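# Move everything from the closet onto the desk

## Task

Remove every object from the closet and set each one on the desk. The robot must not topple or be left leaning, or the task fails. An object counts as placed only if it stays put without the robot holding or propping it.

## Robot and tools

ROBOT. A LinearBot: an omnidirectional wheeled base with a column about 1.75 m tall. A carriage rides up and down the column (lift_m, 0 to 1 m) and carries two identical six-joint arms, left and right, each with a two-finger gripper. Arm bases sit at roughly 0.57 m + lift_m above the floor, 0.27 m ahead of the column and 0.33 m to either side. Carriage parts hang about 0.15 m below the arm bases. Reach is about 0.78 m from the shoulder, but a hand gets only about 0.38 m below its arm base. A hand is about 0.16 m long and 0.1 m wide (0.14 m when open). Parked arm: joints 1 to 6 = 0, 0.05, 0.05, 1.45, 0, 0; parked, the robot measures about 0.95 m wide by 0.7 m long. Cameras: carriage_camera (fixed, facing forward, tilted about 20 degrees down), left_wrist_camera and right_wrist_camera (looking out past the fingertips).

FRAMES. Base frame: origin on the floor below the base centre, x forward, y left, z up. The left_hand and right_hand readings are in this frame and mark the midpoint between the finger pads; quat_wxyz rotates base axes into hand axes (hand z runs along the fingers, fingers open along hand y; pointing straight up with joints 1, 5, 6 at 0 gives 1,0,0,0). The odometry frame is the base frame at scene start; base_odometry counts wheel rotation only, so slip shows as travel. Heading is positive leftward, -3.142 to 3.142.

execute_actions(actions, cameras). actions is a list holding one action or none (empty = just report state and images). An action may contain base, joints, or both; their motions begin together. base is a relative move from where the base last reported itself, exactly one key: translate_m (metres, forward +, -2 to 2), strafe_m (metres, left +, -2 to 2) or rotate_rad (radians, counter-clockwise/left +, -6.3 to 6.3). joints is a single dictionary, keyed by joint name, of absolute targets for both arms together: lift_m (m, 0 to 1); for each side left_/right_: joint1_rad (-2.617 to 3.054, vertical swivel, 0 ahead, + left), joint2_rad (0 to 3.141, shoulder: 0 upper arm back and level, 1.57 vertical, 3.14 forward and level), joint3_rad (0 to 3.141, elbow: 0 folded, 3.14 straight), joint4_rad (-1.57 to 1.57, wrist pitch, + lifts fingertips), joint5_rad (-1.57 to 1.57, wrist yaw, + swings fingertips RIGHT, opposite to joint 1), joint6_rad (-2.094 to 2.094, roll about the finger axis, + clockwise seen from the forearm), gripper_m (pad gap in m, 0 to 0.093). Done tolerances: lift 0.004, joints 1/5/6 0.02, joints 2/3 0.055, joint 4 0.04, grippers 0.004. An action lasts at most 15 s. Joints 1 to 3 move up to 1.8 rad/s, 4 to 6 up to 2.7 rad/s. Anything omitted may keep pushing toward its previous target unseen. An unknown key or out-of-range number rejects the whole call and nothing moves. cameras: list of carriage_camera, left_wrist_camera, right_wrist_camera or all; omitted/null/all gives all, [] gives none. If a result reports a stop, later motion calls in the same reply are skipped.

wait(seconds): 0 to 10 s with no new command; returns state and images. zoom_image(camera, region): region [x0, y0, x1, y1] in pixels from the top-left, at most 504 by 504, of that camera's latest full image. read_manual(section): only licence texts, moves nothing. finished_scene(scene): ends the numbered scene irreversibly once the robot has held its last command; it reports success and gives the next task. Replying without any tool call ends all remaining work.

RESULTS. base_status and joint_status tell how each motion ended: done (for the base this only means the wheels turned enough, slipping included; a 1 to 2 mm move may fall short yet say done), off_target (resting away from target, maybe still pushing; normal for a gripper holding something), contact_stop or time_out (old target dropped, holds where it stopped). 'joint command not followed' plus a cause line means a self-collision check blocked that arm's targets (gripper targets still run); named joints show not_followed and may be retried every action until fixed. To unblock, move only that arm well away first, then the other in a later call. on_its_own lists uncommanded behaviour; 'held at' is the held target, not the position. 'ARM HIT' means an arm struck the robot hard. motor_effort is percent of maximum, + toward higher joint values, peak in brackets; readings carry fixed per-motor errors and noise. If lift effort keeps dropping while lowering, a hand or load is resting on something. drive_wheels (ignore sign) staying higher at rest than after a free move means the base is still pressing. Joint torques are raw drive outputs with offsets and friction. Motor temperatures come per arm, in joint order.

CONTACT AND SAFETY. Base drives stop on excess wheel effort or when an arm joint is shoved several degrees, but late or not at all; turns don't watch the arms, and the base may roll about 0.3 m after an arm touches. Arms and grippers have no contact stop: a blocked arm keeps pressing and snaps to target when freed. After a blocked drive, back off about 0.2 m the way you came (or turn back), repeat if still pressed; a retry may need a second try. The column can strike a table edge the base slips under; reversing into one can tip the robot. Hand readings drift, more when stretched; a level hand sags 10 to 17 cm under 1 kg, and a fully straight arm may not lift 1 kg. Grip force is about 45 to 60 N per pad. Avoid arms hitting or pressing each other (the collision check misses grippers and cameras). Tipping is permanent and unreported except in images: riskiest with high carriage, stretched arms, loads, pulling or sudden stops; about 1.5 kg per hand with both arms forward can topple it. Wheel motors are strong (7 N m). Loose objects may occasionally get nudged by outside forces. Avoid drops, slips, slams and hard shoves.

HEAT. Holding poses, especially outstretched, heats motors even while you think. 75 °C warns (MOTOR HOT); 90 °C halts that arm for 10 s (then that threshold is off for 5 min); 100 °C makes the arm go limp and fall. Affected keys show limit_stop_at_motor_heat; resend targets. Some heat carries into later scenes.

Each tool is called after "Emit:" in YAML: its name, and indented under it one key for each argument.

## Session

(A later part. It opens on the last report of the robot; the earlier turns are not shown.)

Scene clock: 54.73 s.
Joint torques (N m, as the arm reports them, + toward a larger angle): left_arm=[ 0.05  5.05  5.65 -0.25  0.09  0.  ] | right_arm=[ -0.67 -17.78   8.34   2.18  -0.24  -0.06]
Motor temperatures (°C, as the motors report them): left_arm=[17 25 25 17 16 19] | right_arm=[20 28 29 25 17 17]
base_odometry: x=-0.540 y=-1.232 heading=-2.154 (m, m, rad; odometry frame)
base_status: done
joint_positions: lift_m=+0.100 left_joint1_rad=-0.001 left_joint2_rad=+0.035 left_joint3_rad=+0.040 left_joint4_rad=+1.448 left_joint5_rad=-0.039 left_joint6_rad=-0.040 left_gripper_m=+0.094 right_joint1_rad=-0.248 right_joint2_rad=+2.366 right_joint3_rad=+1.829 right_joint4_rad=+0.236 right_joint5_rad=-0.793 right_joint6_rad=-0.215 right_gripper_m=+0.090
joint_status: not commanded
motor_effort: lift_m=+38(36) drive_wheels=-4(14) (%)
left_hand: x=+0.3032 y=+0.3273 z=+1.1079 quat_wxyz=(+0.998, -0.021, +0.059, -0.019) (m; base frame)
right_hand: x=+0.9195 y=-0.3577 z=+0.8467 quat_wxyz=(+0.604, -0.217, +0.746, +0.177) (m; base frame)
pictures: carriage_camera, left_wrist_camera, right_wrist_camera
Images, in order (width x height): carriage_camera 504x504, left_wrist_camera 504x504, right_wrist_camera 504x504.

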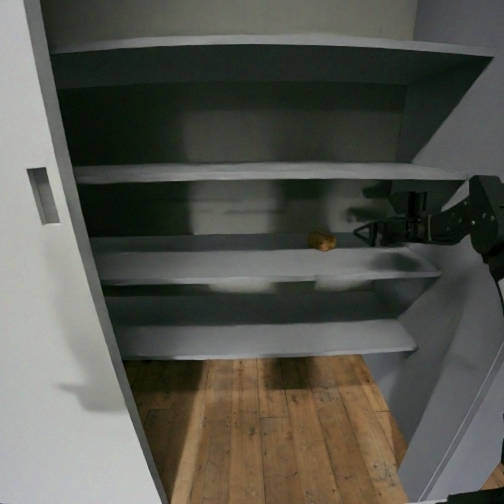

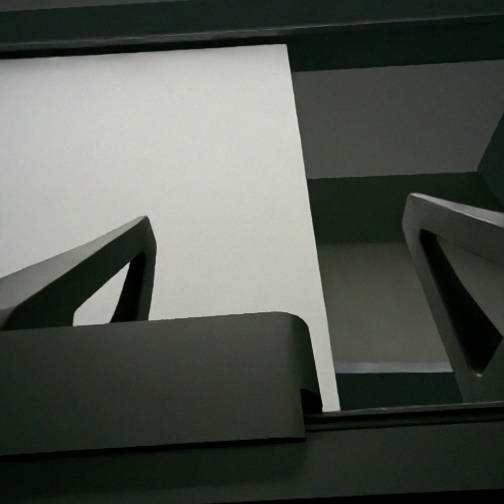

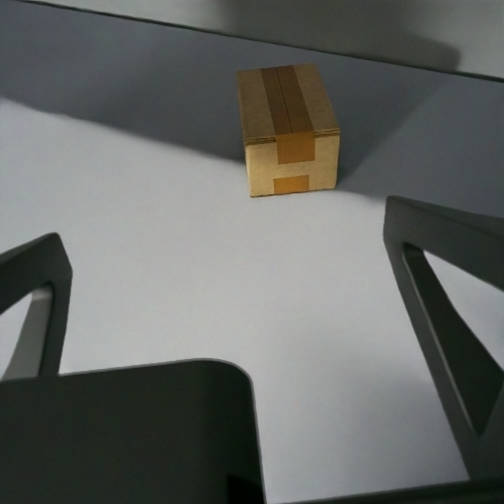

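Emit:
execute_actions:
  actions:
    - {"base":{"translate_m":0.07},"joints":{"lift_m":0.065}}

Scene clock: 56.70 s.
Joint torques (N m, as the arm reports them, + toward a larger angle): left_arm=[ 0.05  4.99  5.72 -0.24  0.08  0.  ] | right_arm=[ -0.57 -17.52   8.31   2.19  -0.23  -0.06]
Motor temperatures (°C, as the motors report them): left_arm=[17 25 25 17 16 19] | right_arm=[20 29 30 25 17 17]
base_odometry: x=-0.579 y=-1.290 heading=-2.155 (m, m, rad; odometry frame)
base_status: done
joint_positions: lift_m=+0.065 left_joint1_rad=-0.001 left_joint2_rad=+0.035 left_joint3_rad=+0.040 left_joint4_rad=+1.448 left_joint5_rad=-0.039 left_joint6_rad=-0.040 left_gripper_m=+0.094 right_joint1_rad=-0.248 right_joint2_rad=+2.364 right_joint3_rad=+1.829 right_joint4_rad=+0.237 right_joint5_rad=-0.794 right_joint6_rad=-0.216 right_gripper_m=+0.090
joint_status: all done
motor_effort: lift_m=+37(36) drive_wheels=-3(13) (%)
left_hand: x=+0.3031 y=+0.3273 z=+1.0729 quat_wxyz=(+0.998, -0.021, +0.059, -0.019) (m; base frame)
right_hand: x=+0.9193 y=-0.3574 z=+0.8134 quat_wxyz=(+0.605, -0.218, +0.745, +0.177) (m; base frame)
pictures: carriage_camera, left_wrist_camera, right_wrist_camera
Images, in order (width x height): carriage_camera 504x504, left_wrist_camera 504x504, right_wrist_camera 504x504.

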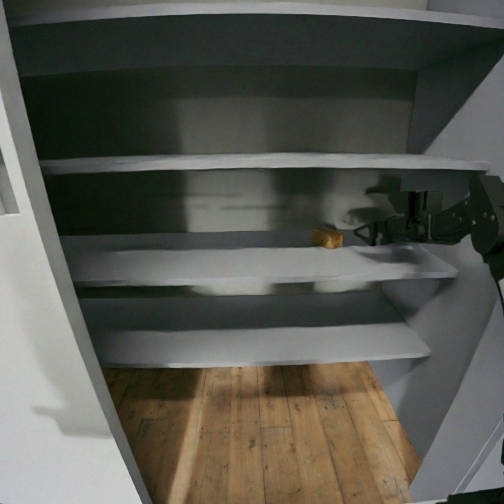

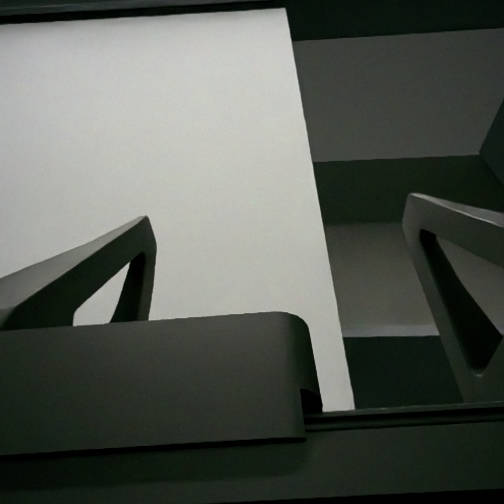

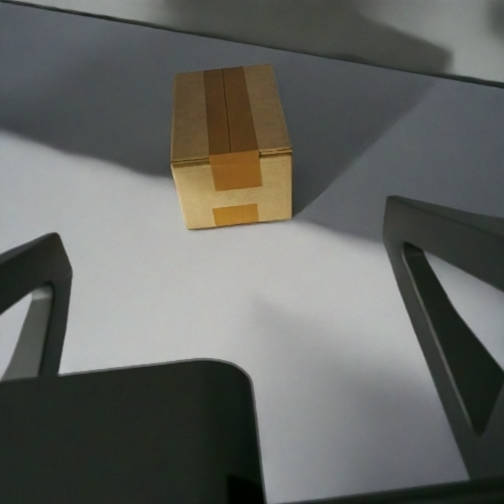

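Emit:
execute_actions:
  actions:
    - {"base":{"strafe_m":0.04}}
  cameras: []

Emit:
execute_actions:
  actions:
    - {"base":{"translate_m":0.03},"joints":{"right_joint2_rad":2.5,"right_joint3_rad":2.1,"right_joint4_rad":0.1}}

Scene clock: 58.43 s.
Joint torques (N m, as the arm reports them, + toward a larger angle): left_arm=[ 0.08  4.98  5.75 -0.28  0.1   0.  ] | right_arm=[ -0.51 -17.57   8.31   2.18  -0.23  -0.06]
Motor temperatures (°C, as the motors report them): left_arm=[17 25 26 17 16 19] | right_arm=[20 30 30 25 17 17]
base_odometry: x=-0.546 y=-1.312 heading=-2.155 (m, m, rad; odometry frame)
base_status: done
joint_positions: lift_m=+0.065 left_joint1_rad=-0.001 left_joint2_rad=+0.035 left_joint3_rad=+0.040 left_joint4_rad=+1.448 left_joint5_rad=-0.039 left_joint6_rad=-0.040 left_gripper_m=+0.094 right_joint1_rad=-0.249 right_joint2_rad=+2.364 right_joint3_rad=+1.829 right_joint4_rad=+0.237 right_joint5_rad=-0.794 right_joint6_rad=-0.216 right_gripper_m=+0.090
joint_status: not commanded
motor_effort: lift_m=+35(37) drive_wheels=-1(15) (%)
left_hand: x=+0.3031 y=+0.3273 z=+1.0729 quat_wxyz=(+0.998, -0.021, +0.059, -0.019) (m; base frame)
right_hand: x=+0.9192 y=-0.3582 z=+0.8134 quat_wxyz=(+0.605, -0.217, +0.745, +0.177) (m; base frame)
pictures: none
No camera images: the call's "cameras" was empty. Leave "cameras" out to get every camera's image.

Scene clock: 59.40 s.
Joint torques (N m, as the arm reports them, + toward a larger angle): left_arm=[ 0.06  5.25  5.64 -0.26  0.09  0.  ] | right_arm=[ -0.49 -18.99   8.53   2.08  -0.25  -0.06]
Motor temperatures (°C, as the motors report them): left_arm=[17 25 26 17 16 19] | right_arm=[20 30 30 25 17 17]
base_odometry: x=-0.562 y=-1.337 heading=-2.154 (m, m, rad; odometry frame)
base_status: done
joint_positions: lift_m=+0.065 left_joint1_rad=-0.001 left_joint2_rad=+0.035 left_joint3_rad=+0.040 left_joint4_rad=+1.448 left_joint5_rad=-0.039 left_joint6_rad=-0.040 left_gripper_m=+0.094 right_joint1_rad=-0.249 right_joint2_rad=+2.516 right_joint3_rad=+2.077 right_joint4_rad=+0.096 right_joint5_rad=-0.795 right_joint6_rad=-0.216 right_gripper_m=+0.090
joint_status: all done
motor_effort: lift_m=+33(36) drive_wheels=-3(14) (%)
left_hand: x=+0.3031 y=+0.3273 z=+1.0729 quat_wxyz=(+0.998, -0.021, +0.059, -0.019) (m; base frame)
right_hand: x=+0.9474 y=-0.3653 z=+0.7978 quat_wxyz=(+0.590, -0.210, +0.757, +0.186) (m; base frame)
pictures: carriage_camera, left_wrist_camera, right_wrist_camera
Images, in order (width x height): carriage_camera 504x504, left_wrist_camera 504x504, right_wrist_camera 504x504.

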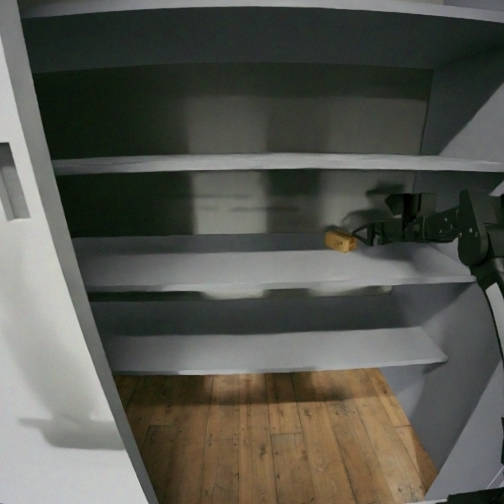

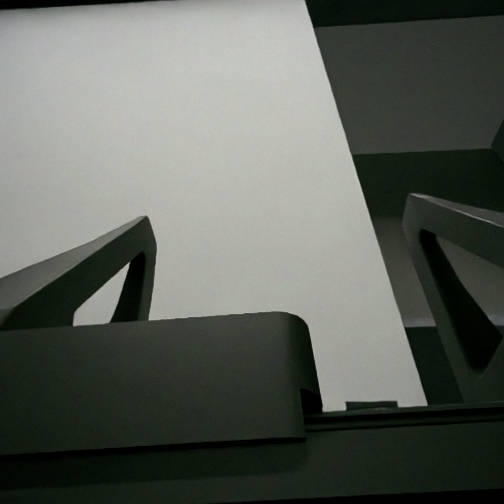

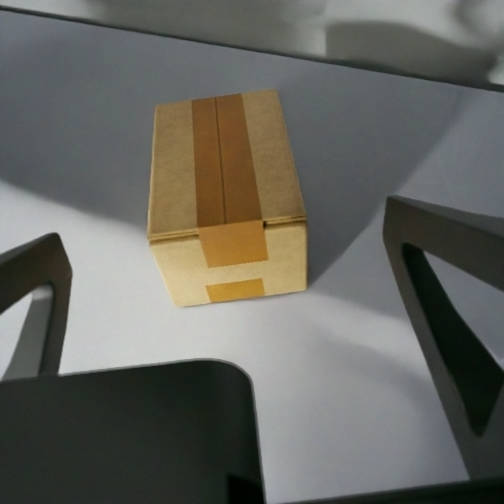

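Emit:
execute_actions:
  actions:
    - {"base":{"translate_m":0.02},"joints":{"right_joint1_rad":-0.205,"right_joint5_rad":-0.84,"right_joint2_rad":2.6,"right_joint3_rad":2.33,"right_joint4_rad":-0.05,"lift_m":0.055}}

Scene clock: 60.97 s.
Joint torques (N m, as the arm reports them, + toward a larger angle): left_arm=[-0.02  5.04  5.62 -0.24  0.12  0.  ] | right_arm=[ -0.77 -19.19   8.47   2.08  -0.28  -0.06]
Motor temperatures (°C, as the motors report them): left_arm=[17 25 26 17 16 19] | right_arm=[20 31 30 25 17 17]
base_odometry: x=-0.573 y=-1.354 heading=-2.154 (m, m, rad; odometry frame)
base_status: done
joint_positions: lift_m=+0.055 left_joint1_rad=-0.001 left_joint2_rad=+0.035 left_joint3_rad=+0.040 left_joint4_rad=+1.448 left_joint5_rad=-0.039 left_joint6_rad=-0.040 left_gripper_m=+0.094 right_joint1_rad=-0.202 right_joint2_rad=+2.611 right_joint3_rad=+2.308 right_joint4_rad=-0.057 right_joint5_rad=-0.832 right_joint6_rad=-0.216 right_gripper_m=+0.090
joint_status: all done
motor_effort: lift_m=+35(39) drive_wheels=+5(14) (%)
left_hand: x=+0.3032 y=+0.3273 z=+1.0630 quat_wxyz=(+0.998, -0.021, +0.059, -0.019) (m; base frame)
right_hand: x=+0.9621 y=-0.3315 z=+0.7997 quat_wxyz=(+0.578, -0.235, +0.750, +0.217) (m; base frame)
pictures: carriage_camera, left_wrist_camera, right_wrist_camera
Images, in order (width x height): carriage_camera 504x504, left_wrist_camera 504x504, right_wrist_camera 504x504.

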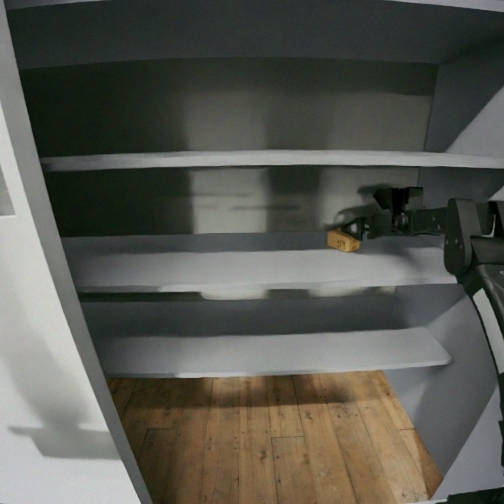

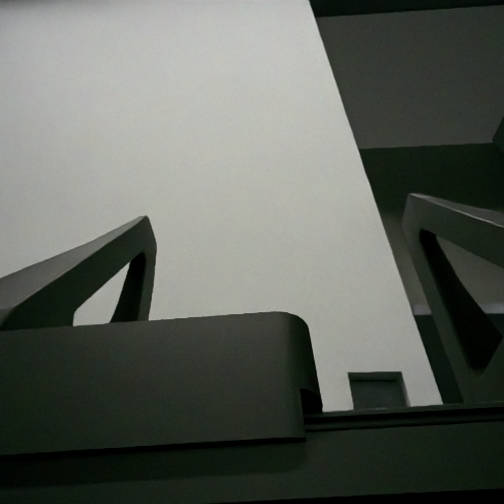

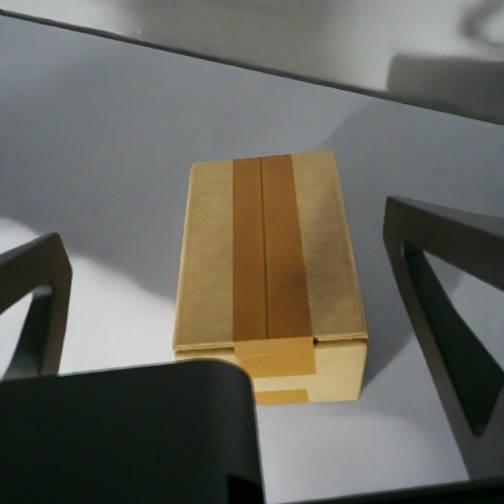

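Emit:
execute_actions:
  actions:
    - {"joints":{"lift_m":0.03}}
  cameras: []

Emit:
execute_actions:
  actions:
    - {"joints":{"right_gripper_m":0.03}}

Scene clock: 61.97 s.
Joint torques (N m, as the arm reports them, + toward a larger angle): left_arm=[ 0.08  4.93  5.64 -0.22  0.07  0.  ] | right_arm=[ -0.63 -19.14   8.52   2.    -0.17  -0.07]
Motor temperatures (°C, as the motors report them): left_arm=[17 25 26 17 16 19] | right_arm=[20 32 30 25 17 17]
base_odometry: x=-0.573 y=-1.354 heading=-2.154 (m, m, rad; odometry frame)
base_status: not commanded
joint_positions: lift_m=+0.030 left_joint1_rad=-0.001 left_joint2_rad=+0.035 left_joint3_rad=+0.040 left_joint4_rad=+1.448 left_joint5_rad=-0.039 left_joint6_rad=-0.040 left_gripper_m=+0.094 right_joint1_rad=-0.202 right_joint2_rad=+2.611 right_joint3_rad=+2.308 right_joint4_rad=-0.052 right_joint5_rad=-0.841 right_joint6_rad=-0.214 right_gripper_m=+0.090
joint_status: all done
motor_effort: lift_m=+38(38) drive_wheels=+7(5) (%)
left_hand: x=+0.3032 y=+0.3273 z=+1.0380 quat_wxyz=(+0.998, -0.021, +0.059, -0.019) (m; base frame)
right_hand: x=+0.9615 y=-0.3304 z=+0.7759 quat_wxyz=(+0.579, -0.238, +0.748, +0.220) (m; base frame)
pictures: none
No camera images: the call's "cameras" was empty. Leave "cameras" out to get every camera's image.

Scene clock: 62.60 s.
Joint torques (N m, as the arm reports them, + toward a larger angle): left_arm=[ 0.05  5.04  5.67 -0.22  0.1   0.  ] | right_arm=[ -0.68 -19.01   8.49   1.99  -0.1   -0.08]
Motor temperatures (°C, as the motors report them): left_arm=[17 25 26 17 16 19] | right_arm=[20 32 30 25 17 17]
base_odometry: x=-0.573 y=-1.354 heading=-2.154 (m, m, rad; odometry frame)
base_status: not commanded
joint_positions: lift_m=+0.030 left_joint1_rad=-0.001 left_joint2_rad=+0.035 left_joint3_rad=+0.040 left_joint4_rad=+1.448 left_joint5_rad=-0.039 left_joint6_rad=-0.040 left_gripper_m=+0.094 right_joint1_rad=-0.202 right_joint2_rad=+2.610 right_joint3_rad=+2.308 right_joint4_rad=-0.050 right_joint5_rad=-0.849 right_joint6_rad=-0.214 right_gripper_m=+0.030
joint_status: all done
motor_effort: lift_m=+33(35) drive_wheels=+2(6) (%)
left_hand: x=+0.3032 y=+0.3273 z=+1.0380 quat_wxyz=(+0.998, -0.021, +0.059, -0.019) (m; base frame)
right_hand: x=+0.9609 y=-0.3293 z=+0.7776 quat_wxyz=(+0.580, -0.241, +0.745, +0.223) (m; base frame)
pictures: carriage_camera, left_wrist_camera, right_wrist_camera
Images, in order (width x height): carriage_camera 504x504, left_wrist_camera 504x504, right_wrist_camera 504x504.

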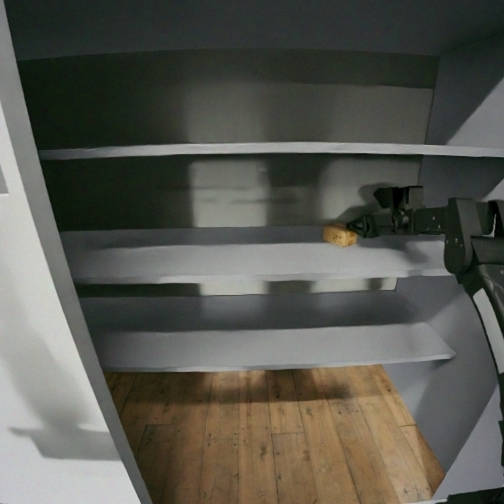

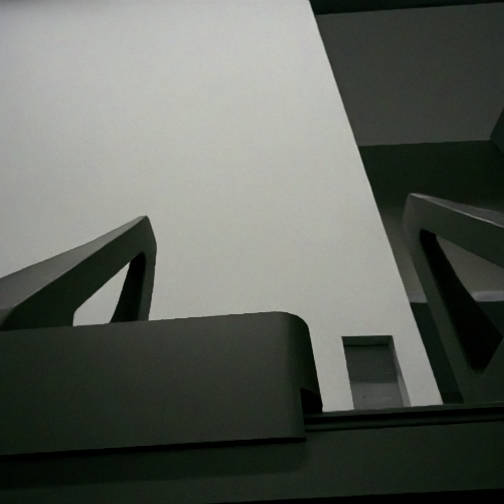

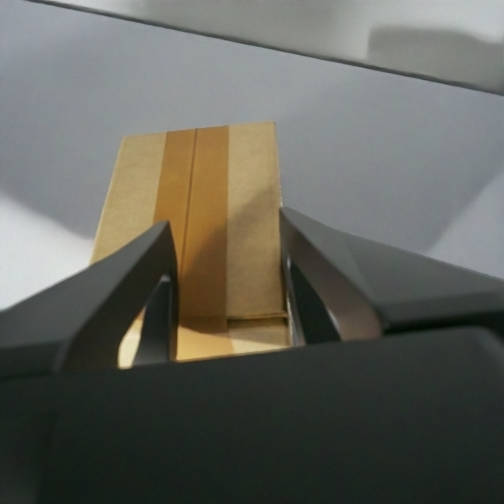

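Emit:
execute_actions:
  actions:
    - {"joints":{"right_gripper_m":0.092}}

Scene clock: 63.53 s.
Joint torques (N m, as the arm reports them, + toward a larger angle): left_arm=[ 0.06  5.03  5.64 -0.24  0.09  0.  ] | right_arm=[ -0.71 -18.99   8.5    1.98  -0.1   -0.07]
Motor temperatures (°C, as the motors report them): left_arm=[17 25 26 17 16 19] | right_arm=[20 32 30 25 17 17]
base_odometry: x=-0.573 y=-1.354 heading=-2.154 (m, m, rad; odometry frame)
base_status: not commanded
joint_positions: lift_m=+0.030 left_joint1_rad=-0.001 left_joint2_rad=+0.035 left_joint3_rad=+0.040 left_joint4_rad=+1.448 left_joint5_rad=-0.039 left_joint6_rad=-0.040 left_gripper_m=+0.094 right_joint1_rad=-0.202 right_joint2_rad=+2.610 right_joint3_rad=+2.308 right_joint4_rad=-0.050 right_joint5_rad=-0.848 right_joint6_rad=-0.215 right_gripper_m=+0.092
joint_status: all done
motor_effort: lift_m=+38(38) drive_wheels=+5(4) (%)
left_hand: x=+0.3032 y=+0.3273 z=+1.0380 quat_wxyz=(+0.998, -0.021, +0.059, -0.019) (m; base frame)
right_hand: x=+0.9610 y=-0.3295 z=+0.7776 quat_wxyz=(+0.581, -0.241, +0.745, +0.222) (m; base frame)
pictures: carriage_camera, left_wrist_camera, right_wrist_camera
Images, in order (width x height): carriage_camera 504x504, left_wrist_camera 504x504, right_wrist_camera 504x504.

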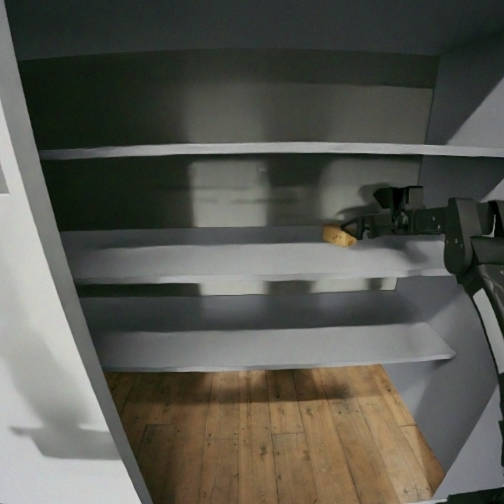

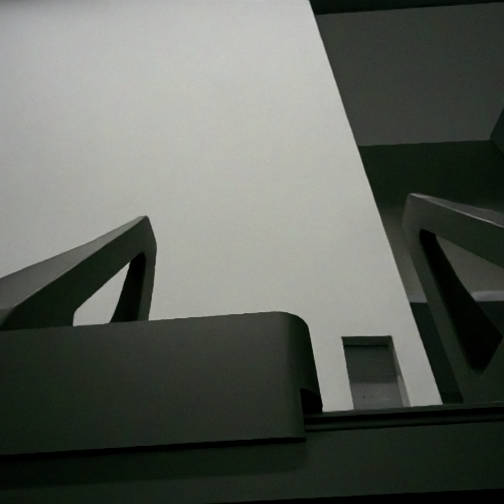

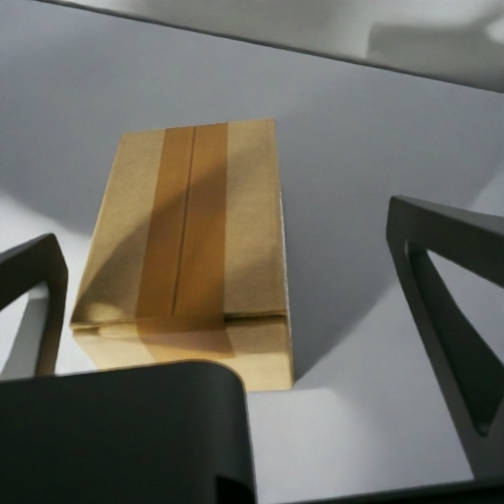

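Emit:
execute_actions:
  actions:
    - {"base":{"strafe_m":0.025}}
  cameras: []

Emit:
execute_actions:
  actions:
    - {"base":{"translate_m":0.02},"joints":{"lift_m":0.0}}

Scene clock: 68.93 s.
Joint torques (N m, as the arm reports them, + toward a larger angle): left_arm=[ 0.08  4.94  5.71 -0.23  0.1   0.  ] | right_arm=[ -0.6  -19.03   8.52   1.98  -0.13  -0.06]
Motor temperatures (°C, as the motors report them): left_arm=[17 25 26 17 16 19] | right_arm=[20 35 31 25 17 17]
base_odometry: x=-0.552 y=-1.368 heading=-2.154 (m, m, rad; odometry frame)
base_status: done
joint_positions: lift_m=+0.030 left_joint1_rad=-0.001 left_joint2_rad=+0.035 left_joint3_rad=+0.040 left_joint4_rad=+1.448 left_joint5_rad=-0.039 left_joint6_rad=-0.040 left_gripper_m=+0.094 right_joint1_rad=-0.203 right_joint2_rad=+2.610 right_joint3_rad=+2.308 right_joint4_rad=-0.050 right_joint5_rad=-0.846 right_joint6_rad=-0.215 right_gripper_m=+0.092
joint_status: not commanded
motor_effort: lift_m=+38(38) drive_wheels=-2(16) (%)
left_hand: x=+0.3032 y=+0.3273 z=+1.0380 quat_wxyz=(+0.998, -0.021, +0.059, -0.019) (m; base frame)
right_hand: x=+0.9611 y=-0.3308 z=+0.7775 quat_wxyz=(+0.581, -0.240, +0.746, +0.221) (m; base frame)
pictures: none
No camera images: the call's "cameras" was empty. Leave "cameras" out to get every camera's image.

Scene clock: 69.80 s.
Joint torques (N m, as the arm reports them, + toward a larger angle): left_arm=[ 0.05  5.    5.78 -0.23  0.09  0.  ] | right_arm=[ -0.45 -19.55   8.49   2.03  -0.16  -0.03]
Motor temperatures (°C, as the motors report them): left_arm=[17 25 26 17 16 19] | right_arm=[20 35 31 25 17 17]
base_odometry: x=-0.563 y=-1.384 heading=-2.154 (m, m, rad; odometry frame)
base_status: done
joint_positions: lift_m=+0.000 left_joint1_rad=-0.001 left_joint2_rad=+0.035 left_joint3_rad=+0.040 left_joint4_rad=+1.448 left_joint5_rad=-0.039 left_joint6_rad=-0.040 left_gripper_m=+0.094 right_joint1_rad=-0.204 right_joint2_rad=+2.614 right_joint3_rad=+2.308 right_joint4_rad=-0.054 right_joint5_rad=-0.844 right_joint6_rad=-0.218 right_gripper_m=+0.092
joint_status: all done
motor_effort: lift_m=+34(38) drive_wheels=-6(13) (%)
left_hand: x=+0.3031 y=+0.3273 z=+1.0080 quat_wxyz=(+0.998, -0.021, +0.059, -0.019) (m; base frame)
right_hand: x=+0.9613 y=-0.3314 z=+0.7436 quat_wxyz=(+0.578, -0.239, +0.748, +0.221) (m; base frame)
pictures: carriage_camera, left_wrist_camera, right_wrist_camera
Images, in order (width x height): carriage_camera 504x504, left_wrist_camera 504x504, right_wrist_camera 504x504.

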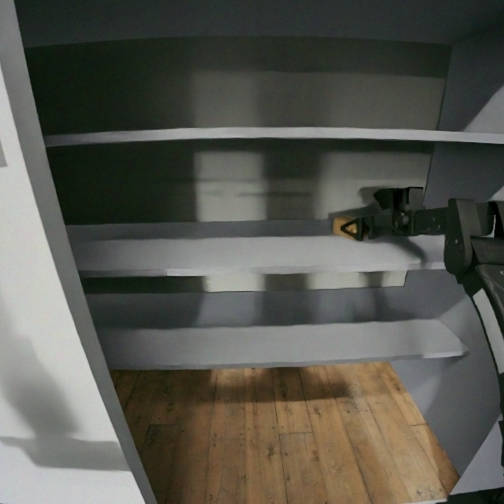

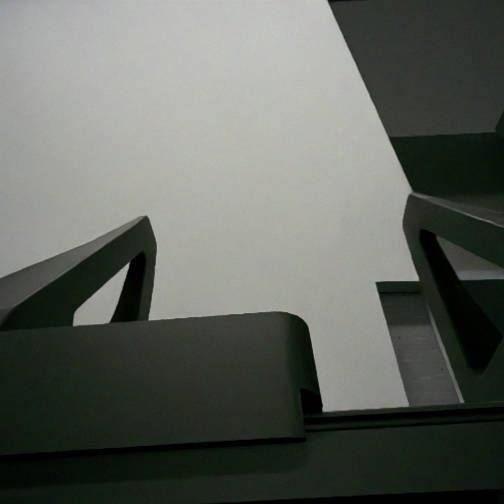

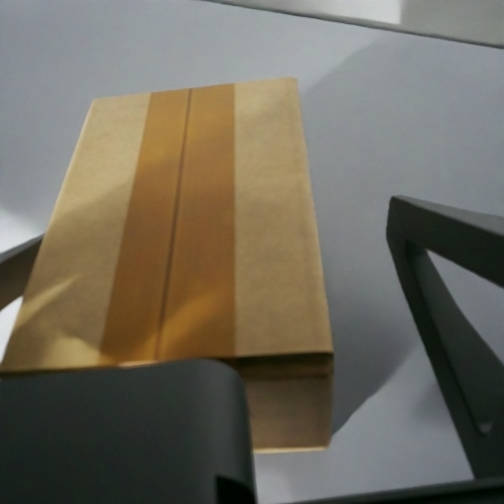

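Emit:
execute_actions:
  actions:
    - {"joints":{"right_gripper_m":0.03}}
  cameras: ["right_wrist_camera"]

Emit:
execute_actions:
  actions:
    - {"joints":{"right_gripper_m":0.03,"lift_m":0.05}}

Scene clock: 71.07 s.
Joint torques (N m, as the arm reports them, + toward a larger angle): left_arm=[ 0.05  5.02  5.67 -0.24  0.1   0.  ] | right_arm=[ -0.51 -19.49   8.49   2.01  -0.17  -0.02]
Motor temperatures (°C, as the motors report them): left_arm=[17 25 26 17 16 19] | right_arm=[20 36 31 25 17 17]
base_odometry: x=-0.563 y=-1.384 heading=-2.154 (m, m, rad; odometry frame)
base_status: not commanded
joint_positions: lift_m=+0.000 left_joint1_rad=-0.001 left_joint2_rad=+0.035 left_joint3_rad=+0.040 left_joint4_rad=+1.448 left_joint5_rad=-0.039 left_joint6_rad=-0.040 left_gripper_m=+0.094 right_joint1_rad=-0.204 right_joint2_rad=+2.614 right_joint3_rad=+2.308 right_joint4_rad=-0.052 right_joint5_rad=-0.843 right_joint6_rad=-0.219 right_gripper_m=+0.060
joint_status: right_gripper_m off_target (ended at +0.060, target +0.030)
motor_effort: lift_m=+34(39) drive_wheels=-6(6) (%)
left_hand: x=+0.3031 y=+0.3273 z=+1.0080 quat_wxyz=(+0.998, -0.021, +0.059, -0.019) (m; base frame)
right_hand: x=+0.9615 y=-0.3314 z=+0.7439 quat_wxyz=(+0.579, -0.239, +0.748, +0.220) (m; base frame)
pictures: right_wrist_camera
Images, in order (width x height): right_wrist_camera 504x504.

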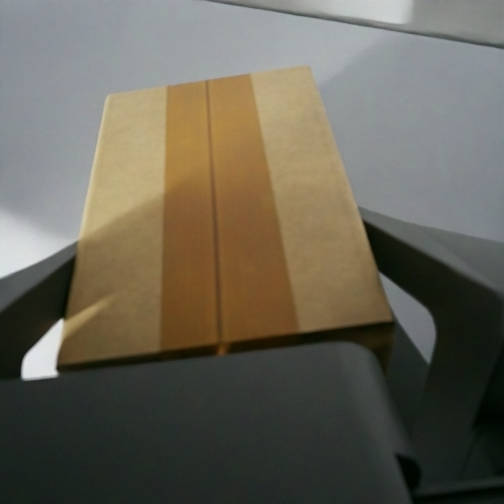

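Scene clock: 71.80 s.
Joint torques (N m, as the arm reports them, + toward a larger angle): left_arm=[ 0.07  5.05  5.63 -0.23  0.09  0.  ] | right_arm=[ -0.52 -18.95   8.51   2.19  -0.2   -0.02]
Motor temperatures (°C, as the motors report them): left_arm=[17 25 26 17 16 19] | right_arm=[20 36 31 25 17 17]
base_odometry: x=-0.563 y=-1.384 heading=-2.154 (m, m, rad; odometry frame)
base_status: not commanded
joint_positions: lift_m=+0.050 left_joint1_rad=-0.001 left_joint2_rad=+0.035 left_joint3_rad=+0.040 left_joint4_rad=+1.448 left_joint5_rad=-0.039 left_joint6_rad=-0.040 left_gripper_m=+0.094 right_joint1_rad=-0.204 right_joint2_rad=+2.609 right_joint3_rad=+2.308 right_joint4_rad=-0.067 right_joint5_rad=-0.840 right_joint6_rad=-0.220 right_gripper_m=+0.060
joint_status: right_gripper_m off_target (ended at +0.060, target +0.030); the others done
motor_effort: lift_m=+33(43) drive_wheels=+7(7) (%)
left_hand: x=+0.3031 y=+0.3273 z=+1.0580 quat_wxyz=(+0.998, -0.021, +0.059, -0.019) (m; base frame)
right_hand: x=+0.9606 y=-0.3316 z=+0.7945 quat_wxyz=(+0.576, -0.237, +0.751, +0.220) (m; base frame)
pictures: carriage_camera, left_wrist_camera, right_wrist_camera
Images, in order (width x height): carriage_camera 504x504, left_wrist_camera 504x504, right_wrist_camera 504x504.

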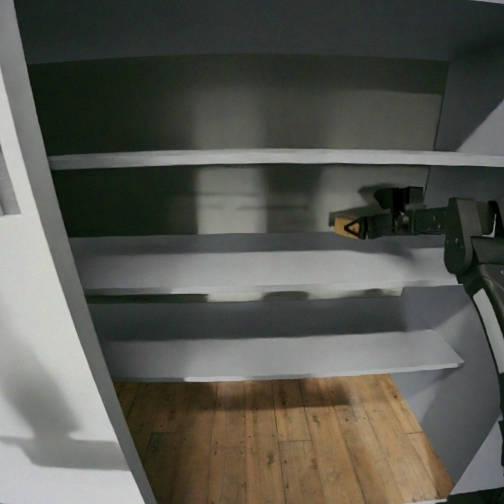

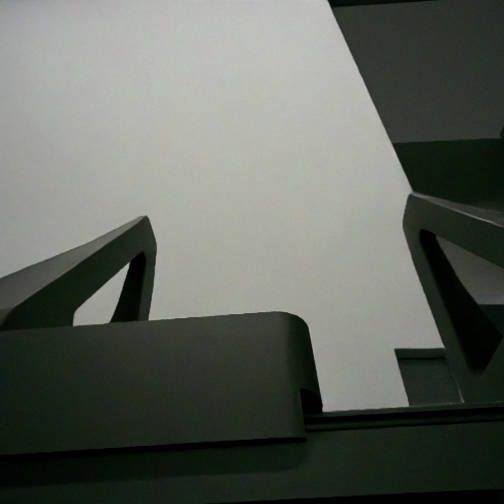

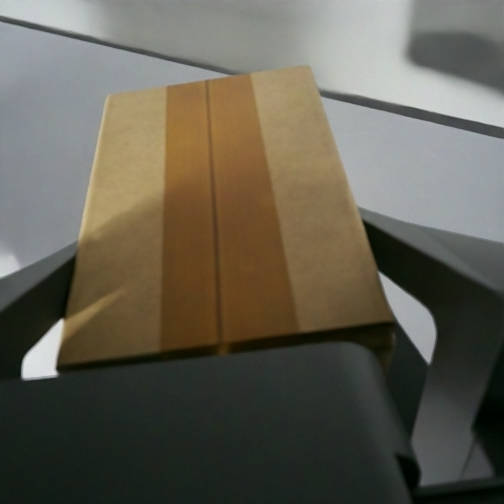

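Emit:
execute_actions:
  actions:
    - {"base":{"translate_m":-0.75},"joints":{"right_gripper_m":0.03}}
  cameras: ["carriage_camera"]

Emit:
execute_actions:
  actions:
    - {"base":{"rotate_rad":3.14},"joints":{"right_gripper_m":0.03,"right_joint1_rad":0,"right_joint2_rad":1.7,"right_joint3_rad":1.3,"right_joint4_rad":0.3,"right_joint5_rad":0,"right_joint6_rad":0,"lift_m":0.3}}

Scene clock: 76.23 s.
Joint torques (N m, as the arm reports them, + toward a larger angle): left_arm=[ 0.05  5.08  5.51 -0.24  0.09  0.  ] | right_arm=[ -0.48 -19.14   8.48   2.19  -0.22  -0.01]
Motor temperatures (°C, as the motors report them): left_arm=[17 25 26 17 16 19] | right_arm=[20 38 31 25 17 17]
base_odometry: x=-0.150 y=-0.758 heading=-2.154 (m, m, rad; odometry frame)
base_status: done
joint_positions: lift_m=+0.050 left_joint1_rad=-0.001 left_joint2_rad=+0.035 left_joint3_rad=+0.040 left_joint4_rad=+1.448 left_joint5_rad=-0.039 left_joint6_rad=-0.040 left_gripper_m=+0.094 right_joint1_rad=-0.204 right_joint2_rad=+2.611 right_joint3_rad=+2.308 right_joint4_rad=-0.068 right_joint5_rad=-0.838 right_joint6_rad=-0.220 right_gripper_m=+0.060
joint_status: right_gripper_m off_target (ended at +0.060, target +0.030)
motor_effort: lift_m=+37(39) drive_wheels=-2(14) (%)
left_hand: x=+0.3031 y=+0.3273 z=+1.0580 quat_wxyz=(+0.998, -0.021, +0.059, -0.019) (m; base frame)
right_hand: x=+0.9608 y=-0.3324 z=+0.7933 quat_wxyz=(+0.575, -0.236, +0.752, +0.220) (m; base frame)
pictures: carriage_camera
Images, in order (width x height): carriage_camera 504x504.

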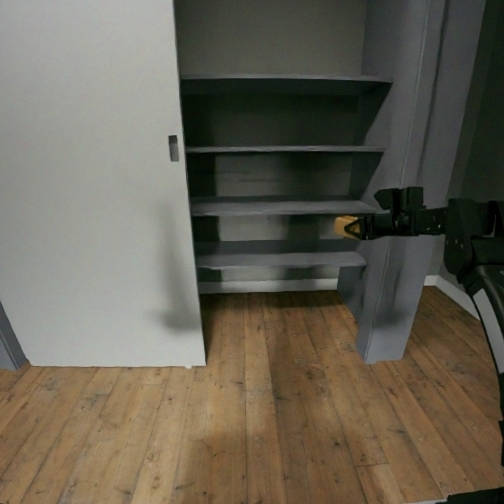

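Scene clock: 80.50 s.
Joint torques (N m, as the arm reports them, + toward a larger angle): left_arm=[ 0.03  5.05  5.62 -0.22  0.11  0.  ] | right_arm=[ -0.12 -12.47   6.58   2.53  -0.03   0.04]
Motor temperatures (°C, as the motors report them): left_arm=[17 25 26 17 16 19] | right_arm=[20 38 31 26 17 17]
base_odometry: x=-0.150 y=-0.759 heading=+0.986 (m, m, rad; odometry frame)
base_status: done
joint_positions: lift_m=+0.300 left_joint1_rad=-0.001 left_joint2_rad=+0.035 left_joint3_rad=+0.040 left_joint4_rad=+1.446 left_joint5_rad=-0.039 left_joint6_rad=-0.040 left_gripper_m=+0.094 right_joint1_rad=-0.004 right_joint2_rad=+1.721 right_joint3_rad=+1.310 right_joint4_rad=+0.281 right_joint5_rad=+0.000 right_joint6_rad=-0.004 right_gripper_m=+0.060
joint_status: right_gripper_m off_target (ended at +0.060, target +0.030); the others done
motor_effort: lift_m=+34(41) drive_wheels=+5(18) (%)
left_hand: x=+0.3037 y=+0.3273 z=+1.3079 quat_wxyz=(+0.998, -0.021, +0.060, -0.019) (m; base frame)
right_hand: x=+0.8251 y=-0.3226 z=+1.1798 quat_wxyz=(+0.660, +0.000, +0.752, -0.003) (m; base frame)
pictures: carriage_camera, left_wrist_camera, right_wrist_camera
Images, in order (width x height): carriage_camera 504x504, left_wrist_camera 504x504, right_wrist_camera 504x504.

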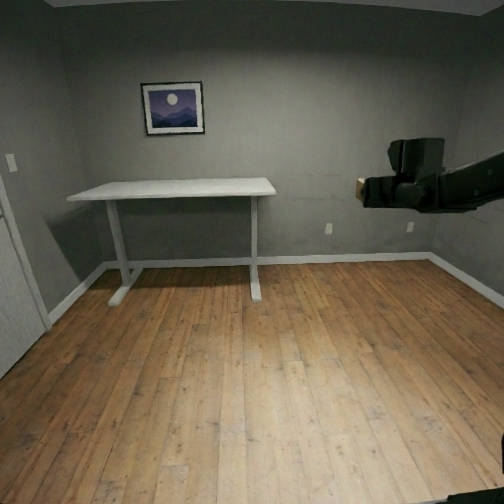

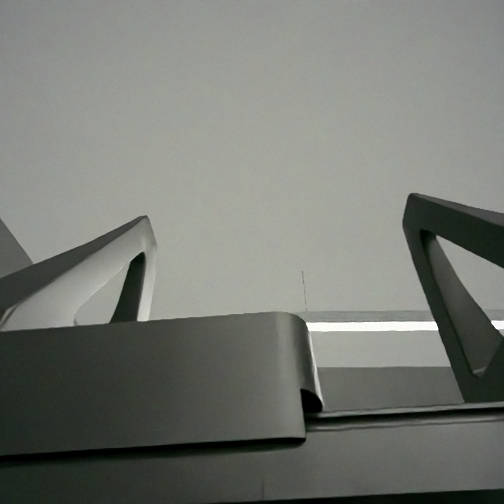

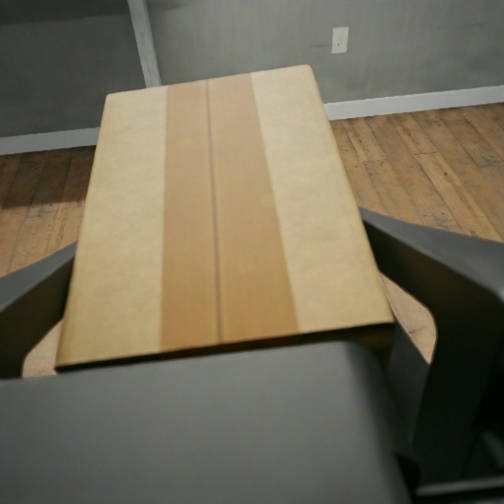

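Emit:
execute_actions:
  actions:
    - {"base":{"strafe_m":0.9},"joints":{"right_gripper_m":0.03}}
  cameras: []

Emit:
execute_actions:
  actions:
    - {"base":{"translate_m":1.1},"joints":{"right_gripper_m":0.03}}
  cameras: ["carriage_camera"]

Scene clock: 85.30 s.
Joint torques (N m, as the arm reports them, + toward a larger angle): left_arm=[ 0.05  5.04  5.64 -0.23  0.12  0.  ] | right_arm=[ -0.39 -12.49   6.64   2.52  -0.03   0.03]
Motor temperatures (°C, as the motors report them): left_arm=[17 25 26 17 16 19] | right_arm=[20 37 31 26 17 17]
base_odometry: x=-0.901 y=-0.263 heading=+0.987 (m, m, rad; odometry frame)
base_status: done
joint_positions: lift_m=+0.300 left_joint1_rad=-0.001 left_joint2_rad=+0.035 left_joint3_rad=+0.040 left_joint4_rad=+1.446 left_joint5_rad=-0.039 left_joint6_rad=-0.040 left_gripper_m=+0.094 right_joint1_rad=-0.001 right_joint2_rad=+1.721 right_joint3_rad=+1.310 right_joint4_rad=+0.280 right_joint5_rad=+0.000 right_joint6_rad=-0.004 right_gripper_m=+0.060
joint_status: right_gripper_m off_target (ended at +0.060, target +0.030)
motor_effort: lift_m=+38(38) drive_wheels=-8(23) (%)
left_hand: x=+0.3037 y=+0.3273 z=+1.3079 quat_wxyz=(+0.998, -0.021, +0.060, -0.019) (m; base frame)
right_hand: x=+0.8251 y=-0.3211 z=+1.1797 quat_wxyz=(+0.659, -0.001, +0.752, -0.002) (m; base frame)
pictures: none
No camera images: the call's "cameras" was empty. Leave "cameras" out to get every camera's image.

Scene clock: 89.80 s.
Joint torques (N m, as the arm reports them, + toward a larger angle): left_arm=[ 0.05  5.03  5.66 -0.26  0.1   0.  ] | right_arm=[ -0.39 -12.46   6.63   2.58  -0.02   0.04]
Motor temperatures (°C, as the motors report them): left_arm=[17 25 26 17 16 19] | right_arm=[20 37 31 27 17 17]
base_odometry: x=-0.295 y=+0.656 heading=+0.987 (m, m, rad; odometry frame)
base_status: done
joint_positions: lift_m=+0.300 left_joint1_rad=-0.001 left_joint2_rad=+0.035 left_joint3_rad=+0.040 left_joint4_rad=+1.447 left_joint5_rad=-0.039 left_joint6_rad=-0.040 left_gripper_m=+0.094 right_joint1_rad=-0.001 right_joint2_rad=+1.721 right_joint3_rad=+1.310 right_joint4_rad=+0.276 right_joint5_rad=+0.000 right_joint6_rad=-0.004 right_gripper_m=+0.060
joint_status: right_gripper_m off_target (ended at +0.060, target +0.030)
motor_effort: lift_m=+37(35) drive_wheels=-5(19) (%)
left_hand: x=+0.3034 y=+0.3273 z=+1.3079 quat_wxyz=(+0.998, -0.021, +0.059, -0.019) (m; base frame)
right_hand: x=+0.8250 y=-0.3209 z=+1.1786 quat_wxyz=(+0.658, -0.001, +0.753, -0.002) (m; base frame)
pictures: carriage_camera
Images, in order (width x height): carriage_camera 504x504.

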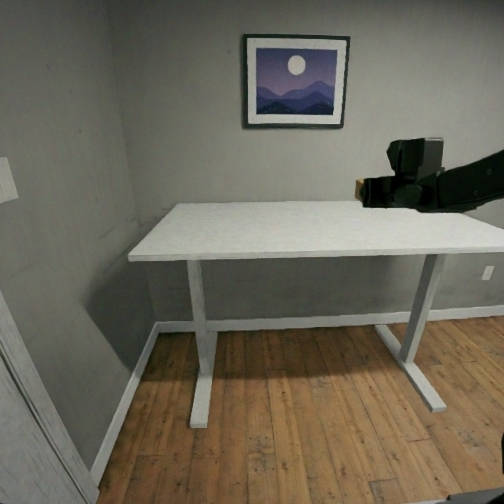

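Emit:
execute_actions:
  actions:
    - {"base":{"translate_m":0.33},"joints":{"right_gripper_m":0.03}}
  cameras: []

Emit:
execute_actions:
  actions:
    - {"joints":{"right_gripper_m":0.03,"lift_m":0.16}}

Scene clock: 92.83 s.
Joint torques (N m, as the arm reports them, + toward a larger angle): left_arm=[ 0.06  5.04  5.67 -0.23  0.09  0.  ] | right_arm=[ -0.39 -12.4    6.64   2.59  -0.02   0.04]
Motor temperatures (°C, as the motors report them): left_arm=[17 25 26 17 16 19] | right_arm=[20 37 31 27 17 17]
base_odometry: x=-0.114 y=+0.931 heading=+0.988 (m, m, rad; odometry frame)
base_status: done
joint_positions: lift_m=+0.300 left_joint1_rad=-0.001 left_joint2_rad=+0.035 left_joint3_rad=+0.040 left_joint4_rad=+1.448 left_joint5_rad=-0.039 left_joint6_rad=-0.040 left_gripper_m=+0.094 right_joint1_rad=-0.001 right_joint2_rad=+1.720 right_joint3_rad=+1.310 right_joint4_rad=+0.274 right_joint5_rad=+0.000 right_joint6_rad=-0.004 right_gripper_m=+0.060
joint_status: right_gripper_m off_target (ended at +0.060, target +0.030)
motor_effort: lift_m=+36(39) drive_wheels=-6(12) (%)
left_hand: x=+0.3032 y=+0.3273 z=+1.3079 quat_wxyz=(+0.998, -0.021, +0.059, -0.019) (m; base frame)
right_hand: x=+0.8247 y=-0.3209 z=+1.1788 quat_wxyz=(+0.658, -0.001, +0.753, -0.002) (m; base frame)
pictures: none
No camera images: the call's "cameras" was empty. Leave "cameras" out to get every camera's image.

Scene clock: 93.93 s.
Joint torques (N m, as the arm reports them, + toward a larger angle): left_arm=[ 0.05  5.01  5.73 -0.24  0.08  0.  ] | right_arm=[ -0.38 -11.6    7.33   2.71  -0.03   0.04]
Motor temperatures (°C, as the motors report them): left_arm=[17 25 26 17 16 19] | right_arm=[20 37 31 27 17 17]
base_odometry: x=-0.114 y=+0.931 heading=+0.988 (m, m, rad; odometry frame)
base_status: not commanded
joint_positions: lift_m=+0.160 left_joint1_rad=-0.001 left_joint2_rad=+0.035 left_joint3_rad=+0.040 left_joint4_rad=+1.448 left_joint5_rad=-0.039 left_joint6_rad=-0.040 left_gripper_m=+0.094 right_joint1_rad=-0.001 right_joint2_rad=+1.713 right_joint3_rad=+1.299 right_joint4_rad=+0.266 right_joint5_rad=+0.000 right_joint6_rad=-0.004 right_gripper_m=+0.060
joint_status: right_gripper_m off_target (ended at +0.060, target +0.030); the others done
motor_effort: lift_m=+37(37) drive_wheels=-4(3) (%)
left_hand: x=+0.3032 y=+0.3273 z=+1.1679 quat_wxyz=(+0.998, -0.021, +0.059, -0.019) (m; base frame)
right_hand: x=+0.8224 y=-0.3209 z=+1.0354 quat_wxyz=(+0.653, -0.001, +0.757, -0.002) (m; base frame)
pictures: carriage_camera, left_wrist_camera, right_wrist_camera
Images, in order (width x height): carriage_camera 504x504, left_wrist_camera 504x504, right_wrist_camera 504x504.

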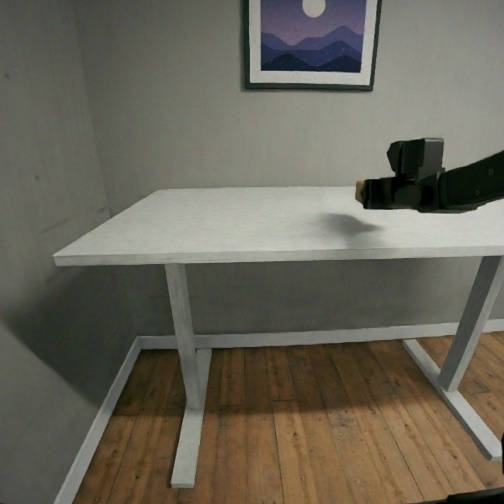

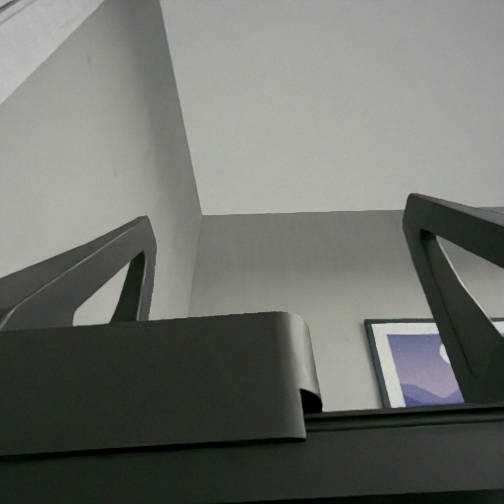

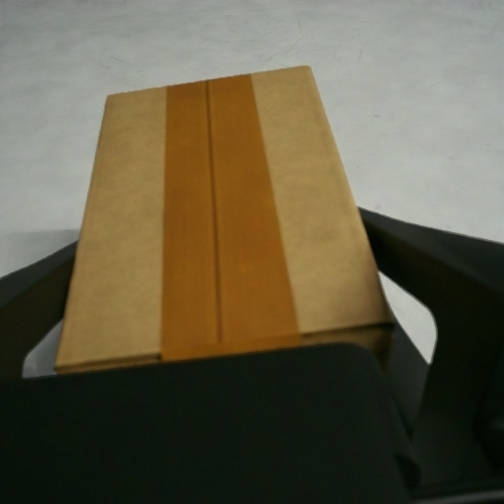

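Emit:
execute_actions:
  actions:
    - {"joints":{"right_gripper_m":0.092}}
  cameras: ["right_wrist_camera"]

Emit:
execute_actions:
  actions:
    - {"base":{"translate_m":-0.3},"joints":{"lift_m":0.2}}

Scene clock: 95.07 s.
Joint torques (N m, as the arm reports them, + toward a larger angle): left_arm=[ 0.06  5.03  5.64 -0.25  0.1   0.  ] | right_arm=[ -0.38 -11.6    7.29   2.6   -0.03   0.04]
Motor temperatures (°C, as the motors report them): left_arm=[17 25 26 17 16 19] | right_arm=[20 37 31 27 17 17]
base_odometry: x=-0.114 y=+0.931 heading=+0.988 (m, m, rad; odometry frame)
base_status: not commanded
joint_positions: lift_m=+0.160 left_joint1_rad=-0.001 left_joint2_rad=+0.035 left_joint3_rad=+0.040 left_joint4_rad=+1.448 left_joint5_rad=-0.039 left_joint6_rad=-0.040 left_gripper_m=+0.094 right_joint1_rad=-0.001 right_joint2_rad=+1.713 right_joint3_rad=+1.299 right_joint4_rad=+0.273 right_joint5_rad=+0.000 right_joint6_rad=-0.004 right_gripper_m=+0.092
joint_status: all done
motor_effort: lift_m=+38(39) drive_wheels=-6(4) (%)
left_hand: x=+0.3032 y=+0.3273 z=+1.1679 quat_wxyz=(+0.998, -0.021, +0.059, -0.019) (m; base frame)
right_hand: x=+0.8226 y=-0.3209 z=+1.0371 quat_wxyz=(+0.656, -0.001, +0.755, -0.002) (m; base frame)
pictures: right_wrist_camera
Images, in order (width x height): right_wrist_camera 504x504.

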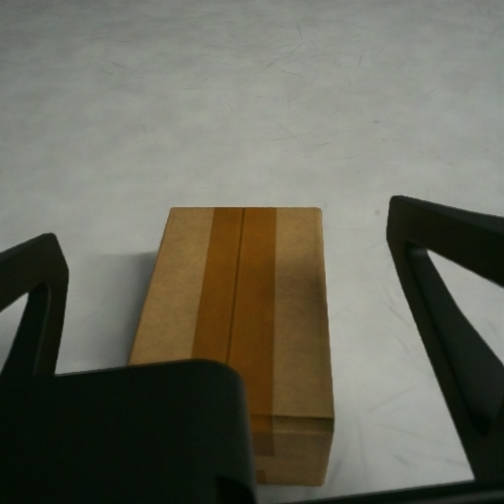

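Scene clock: 97.53 s.
Joint torques (N m, as the arm reports them, + toward a larger angle): left_arm=[ 0.06  5.04  5.64 -0.24  0.09  0.  ] | right_arm=[ -0.41 -10.83   7.24   2.43  -0.03   0.04]
Motor temperatures (°C, as the motors report them): left_arm=[17 25 26 17 16 19] | right_arm=[20 36 31 27 17 17]
base_odometry: x=-0.279 y=+0.681 heading=+0.988 (m, m, rad; odometry frame)
base_status: done
joint_positions: lift_m=+0.200 left_joint1_rad=-0.001 left_joint2_rad=+0.035 left_joint3_rad=+0.040 left_joint4_rad=+1.447 left_joint5_rad=-0.039 left_joint6_rad=-0.040 left_gripper_m=+0.094 right_joint1_rad=-0.001 right_joint2_rad=+1.706 right_joint3_rad=+1.299 right_joint4_rad=+0.289 right_joint5_rad=+0.000 right_joint6_rad=-0.004 right_gripper_m=+0.092
joint_status: all done
motor_effort: lift_m=+33(47) drive_wheels=-4(20) (%)
left_hand: x=+0.3034 y=+0.3273 z=+1.2080 quat_wxyz=(+0.998, -0.021, +0.059, -0.019) (m; base frame)
right_hand: x=+0.8218 y=-0.3209 z=+1.0847 quat_wxyz=(+0.664, -0.001, +0.747, -0.002) (m; base frame)
pictures: carriage_camera, left_wrist_camera, right_wrist_camera
Images, in order (width x height): carriage_camera 504x504, left_wrist_camera 504x504, right_wrist_camera 504x504.

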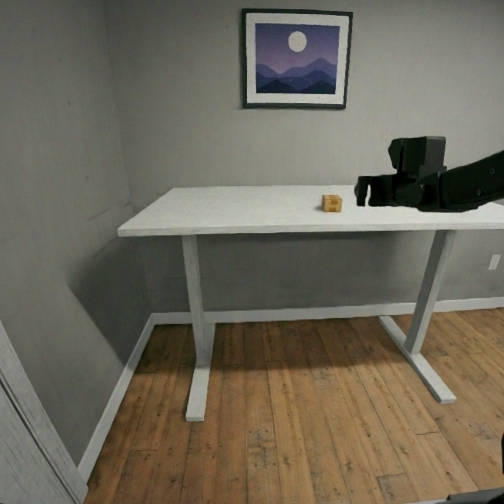

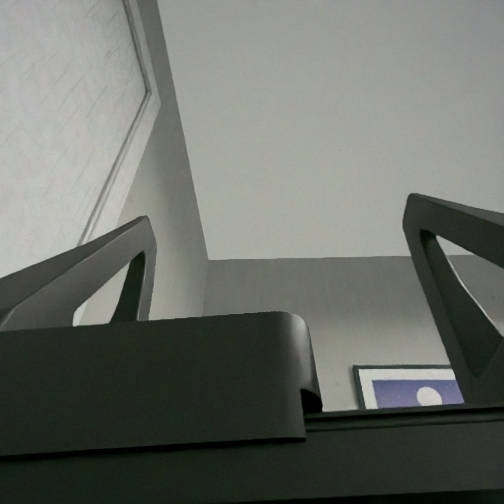

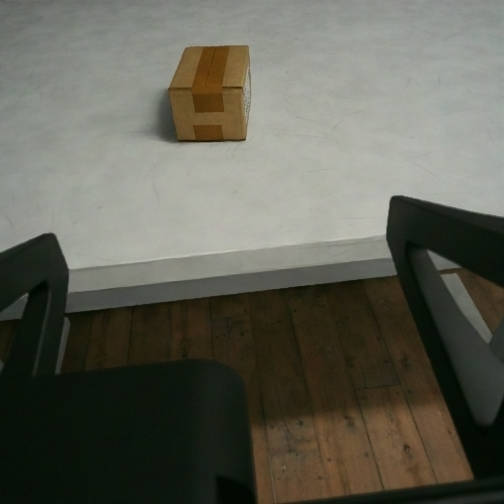

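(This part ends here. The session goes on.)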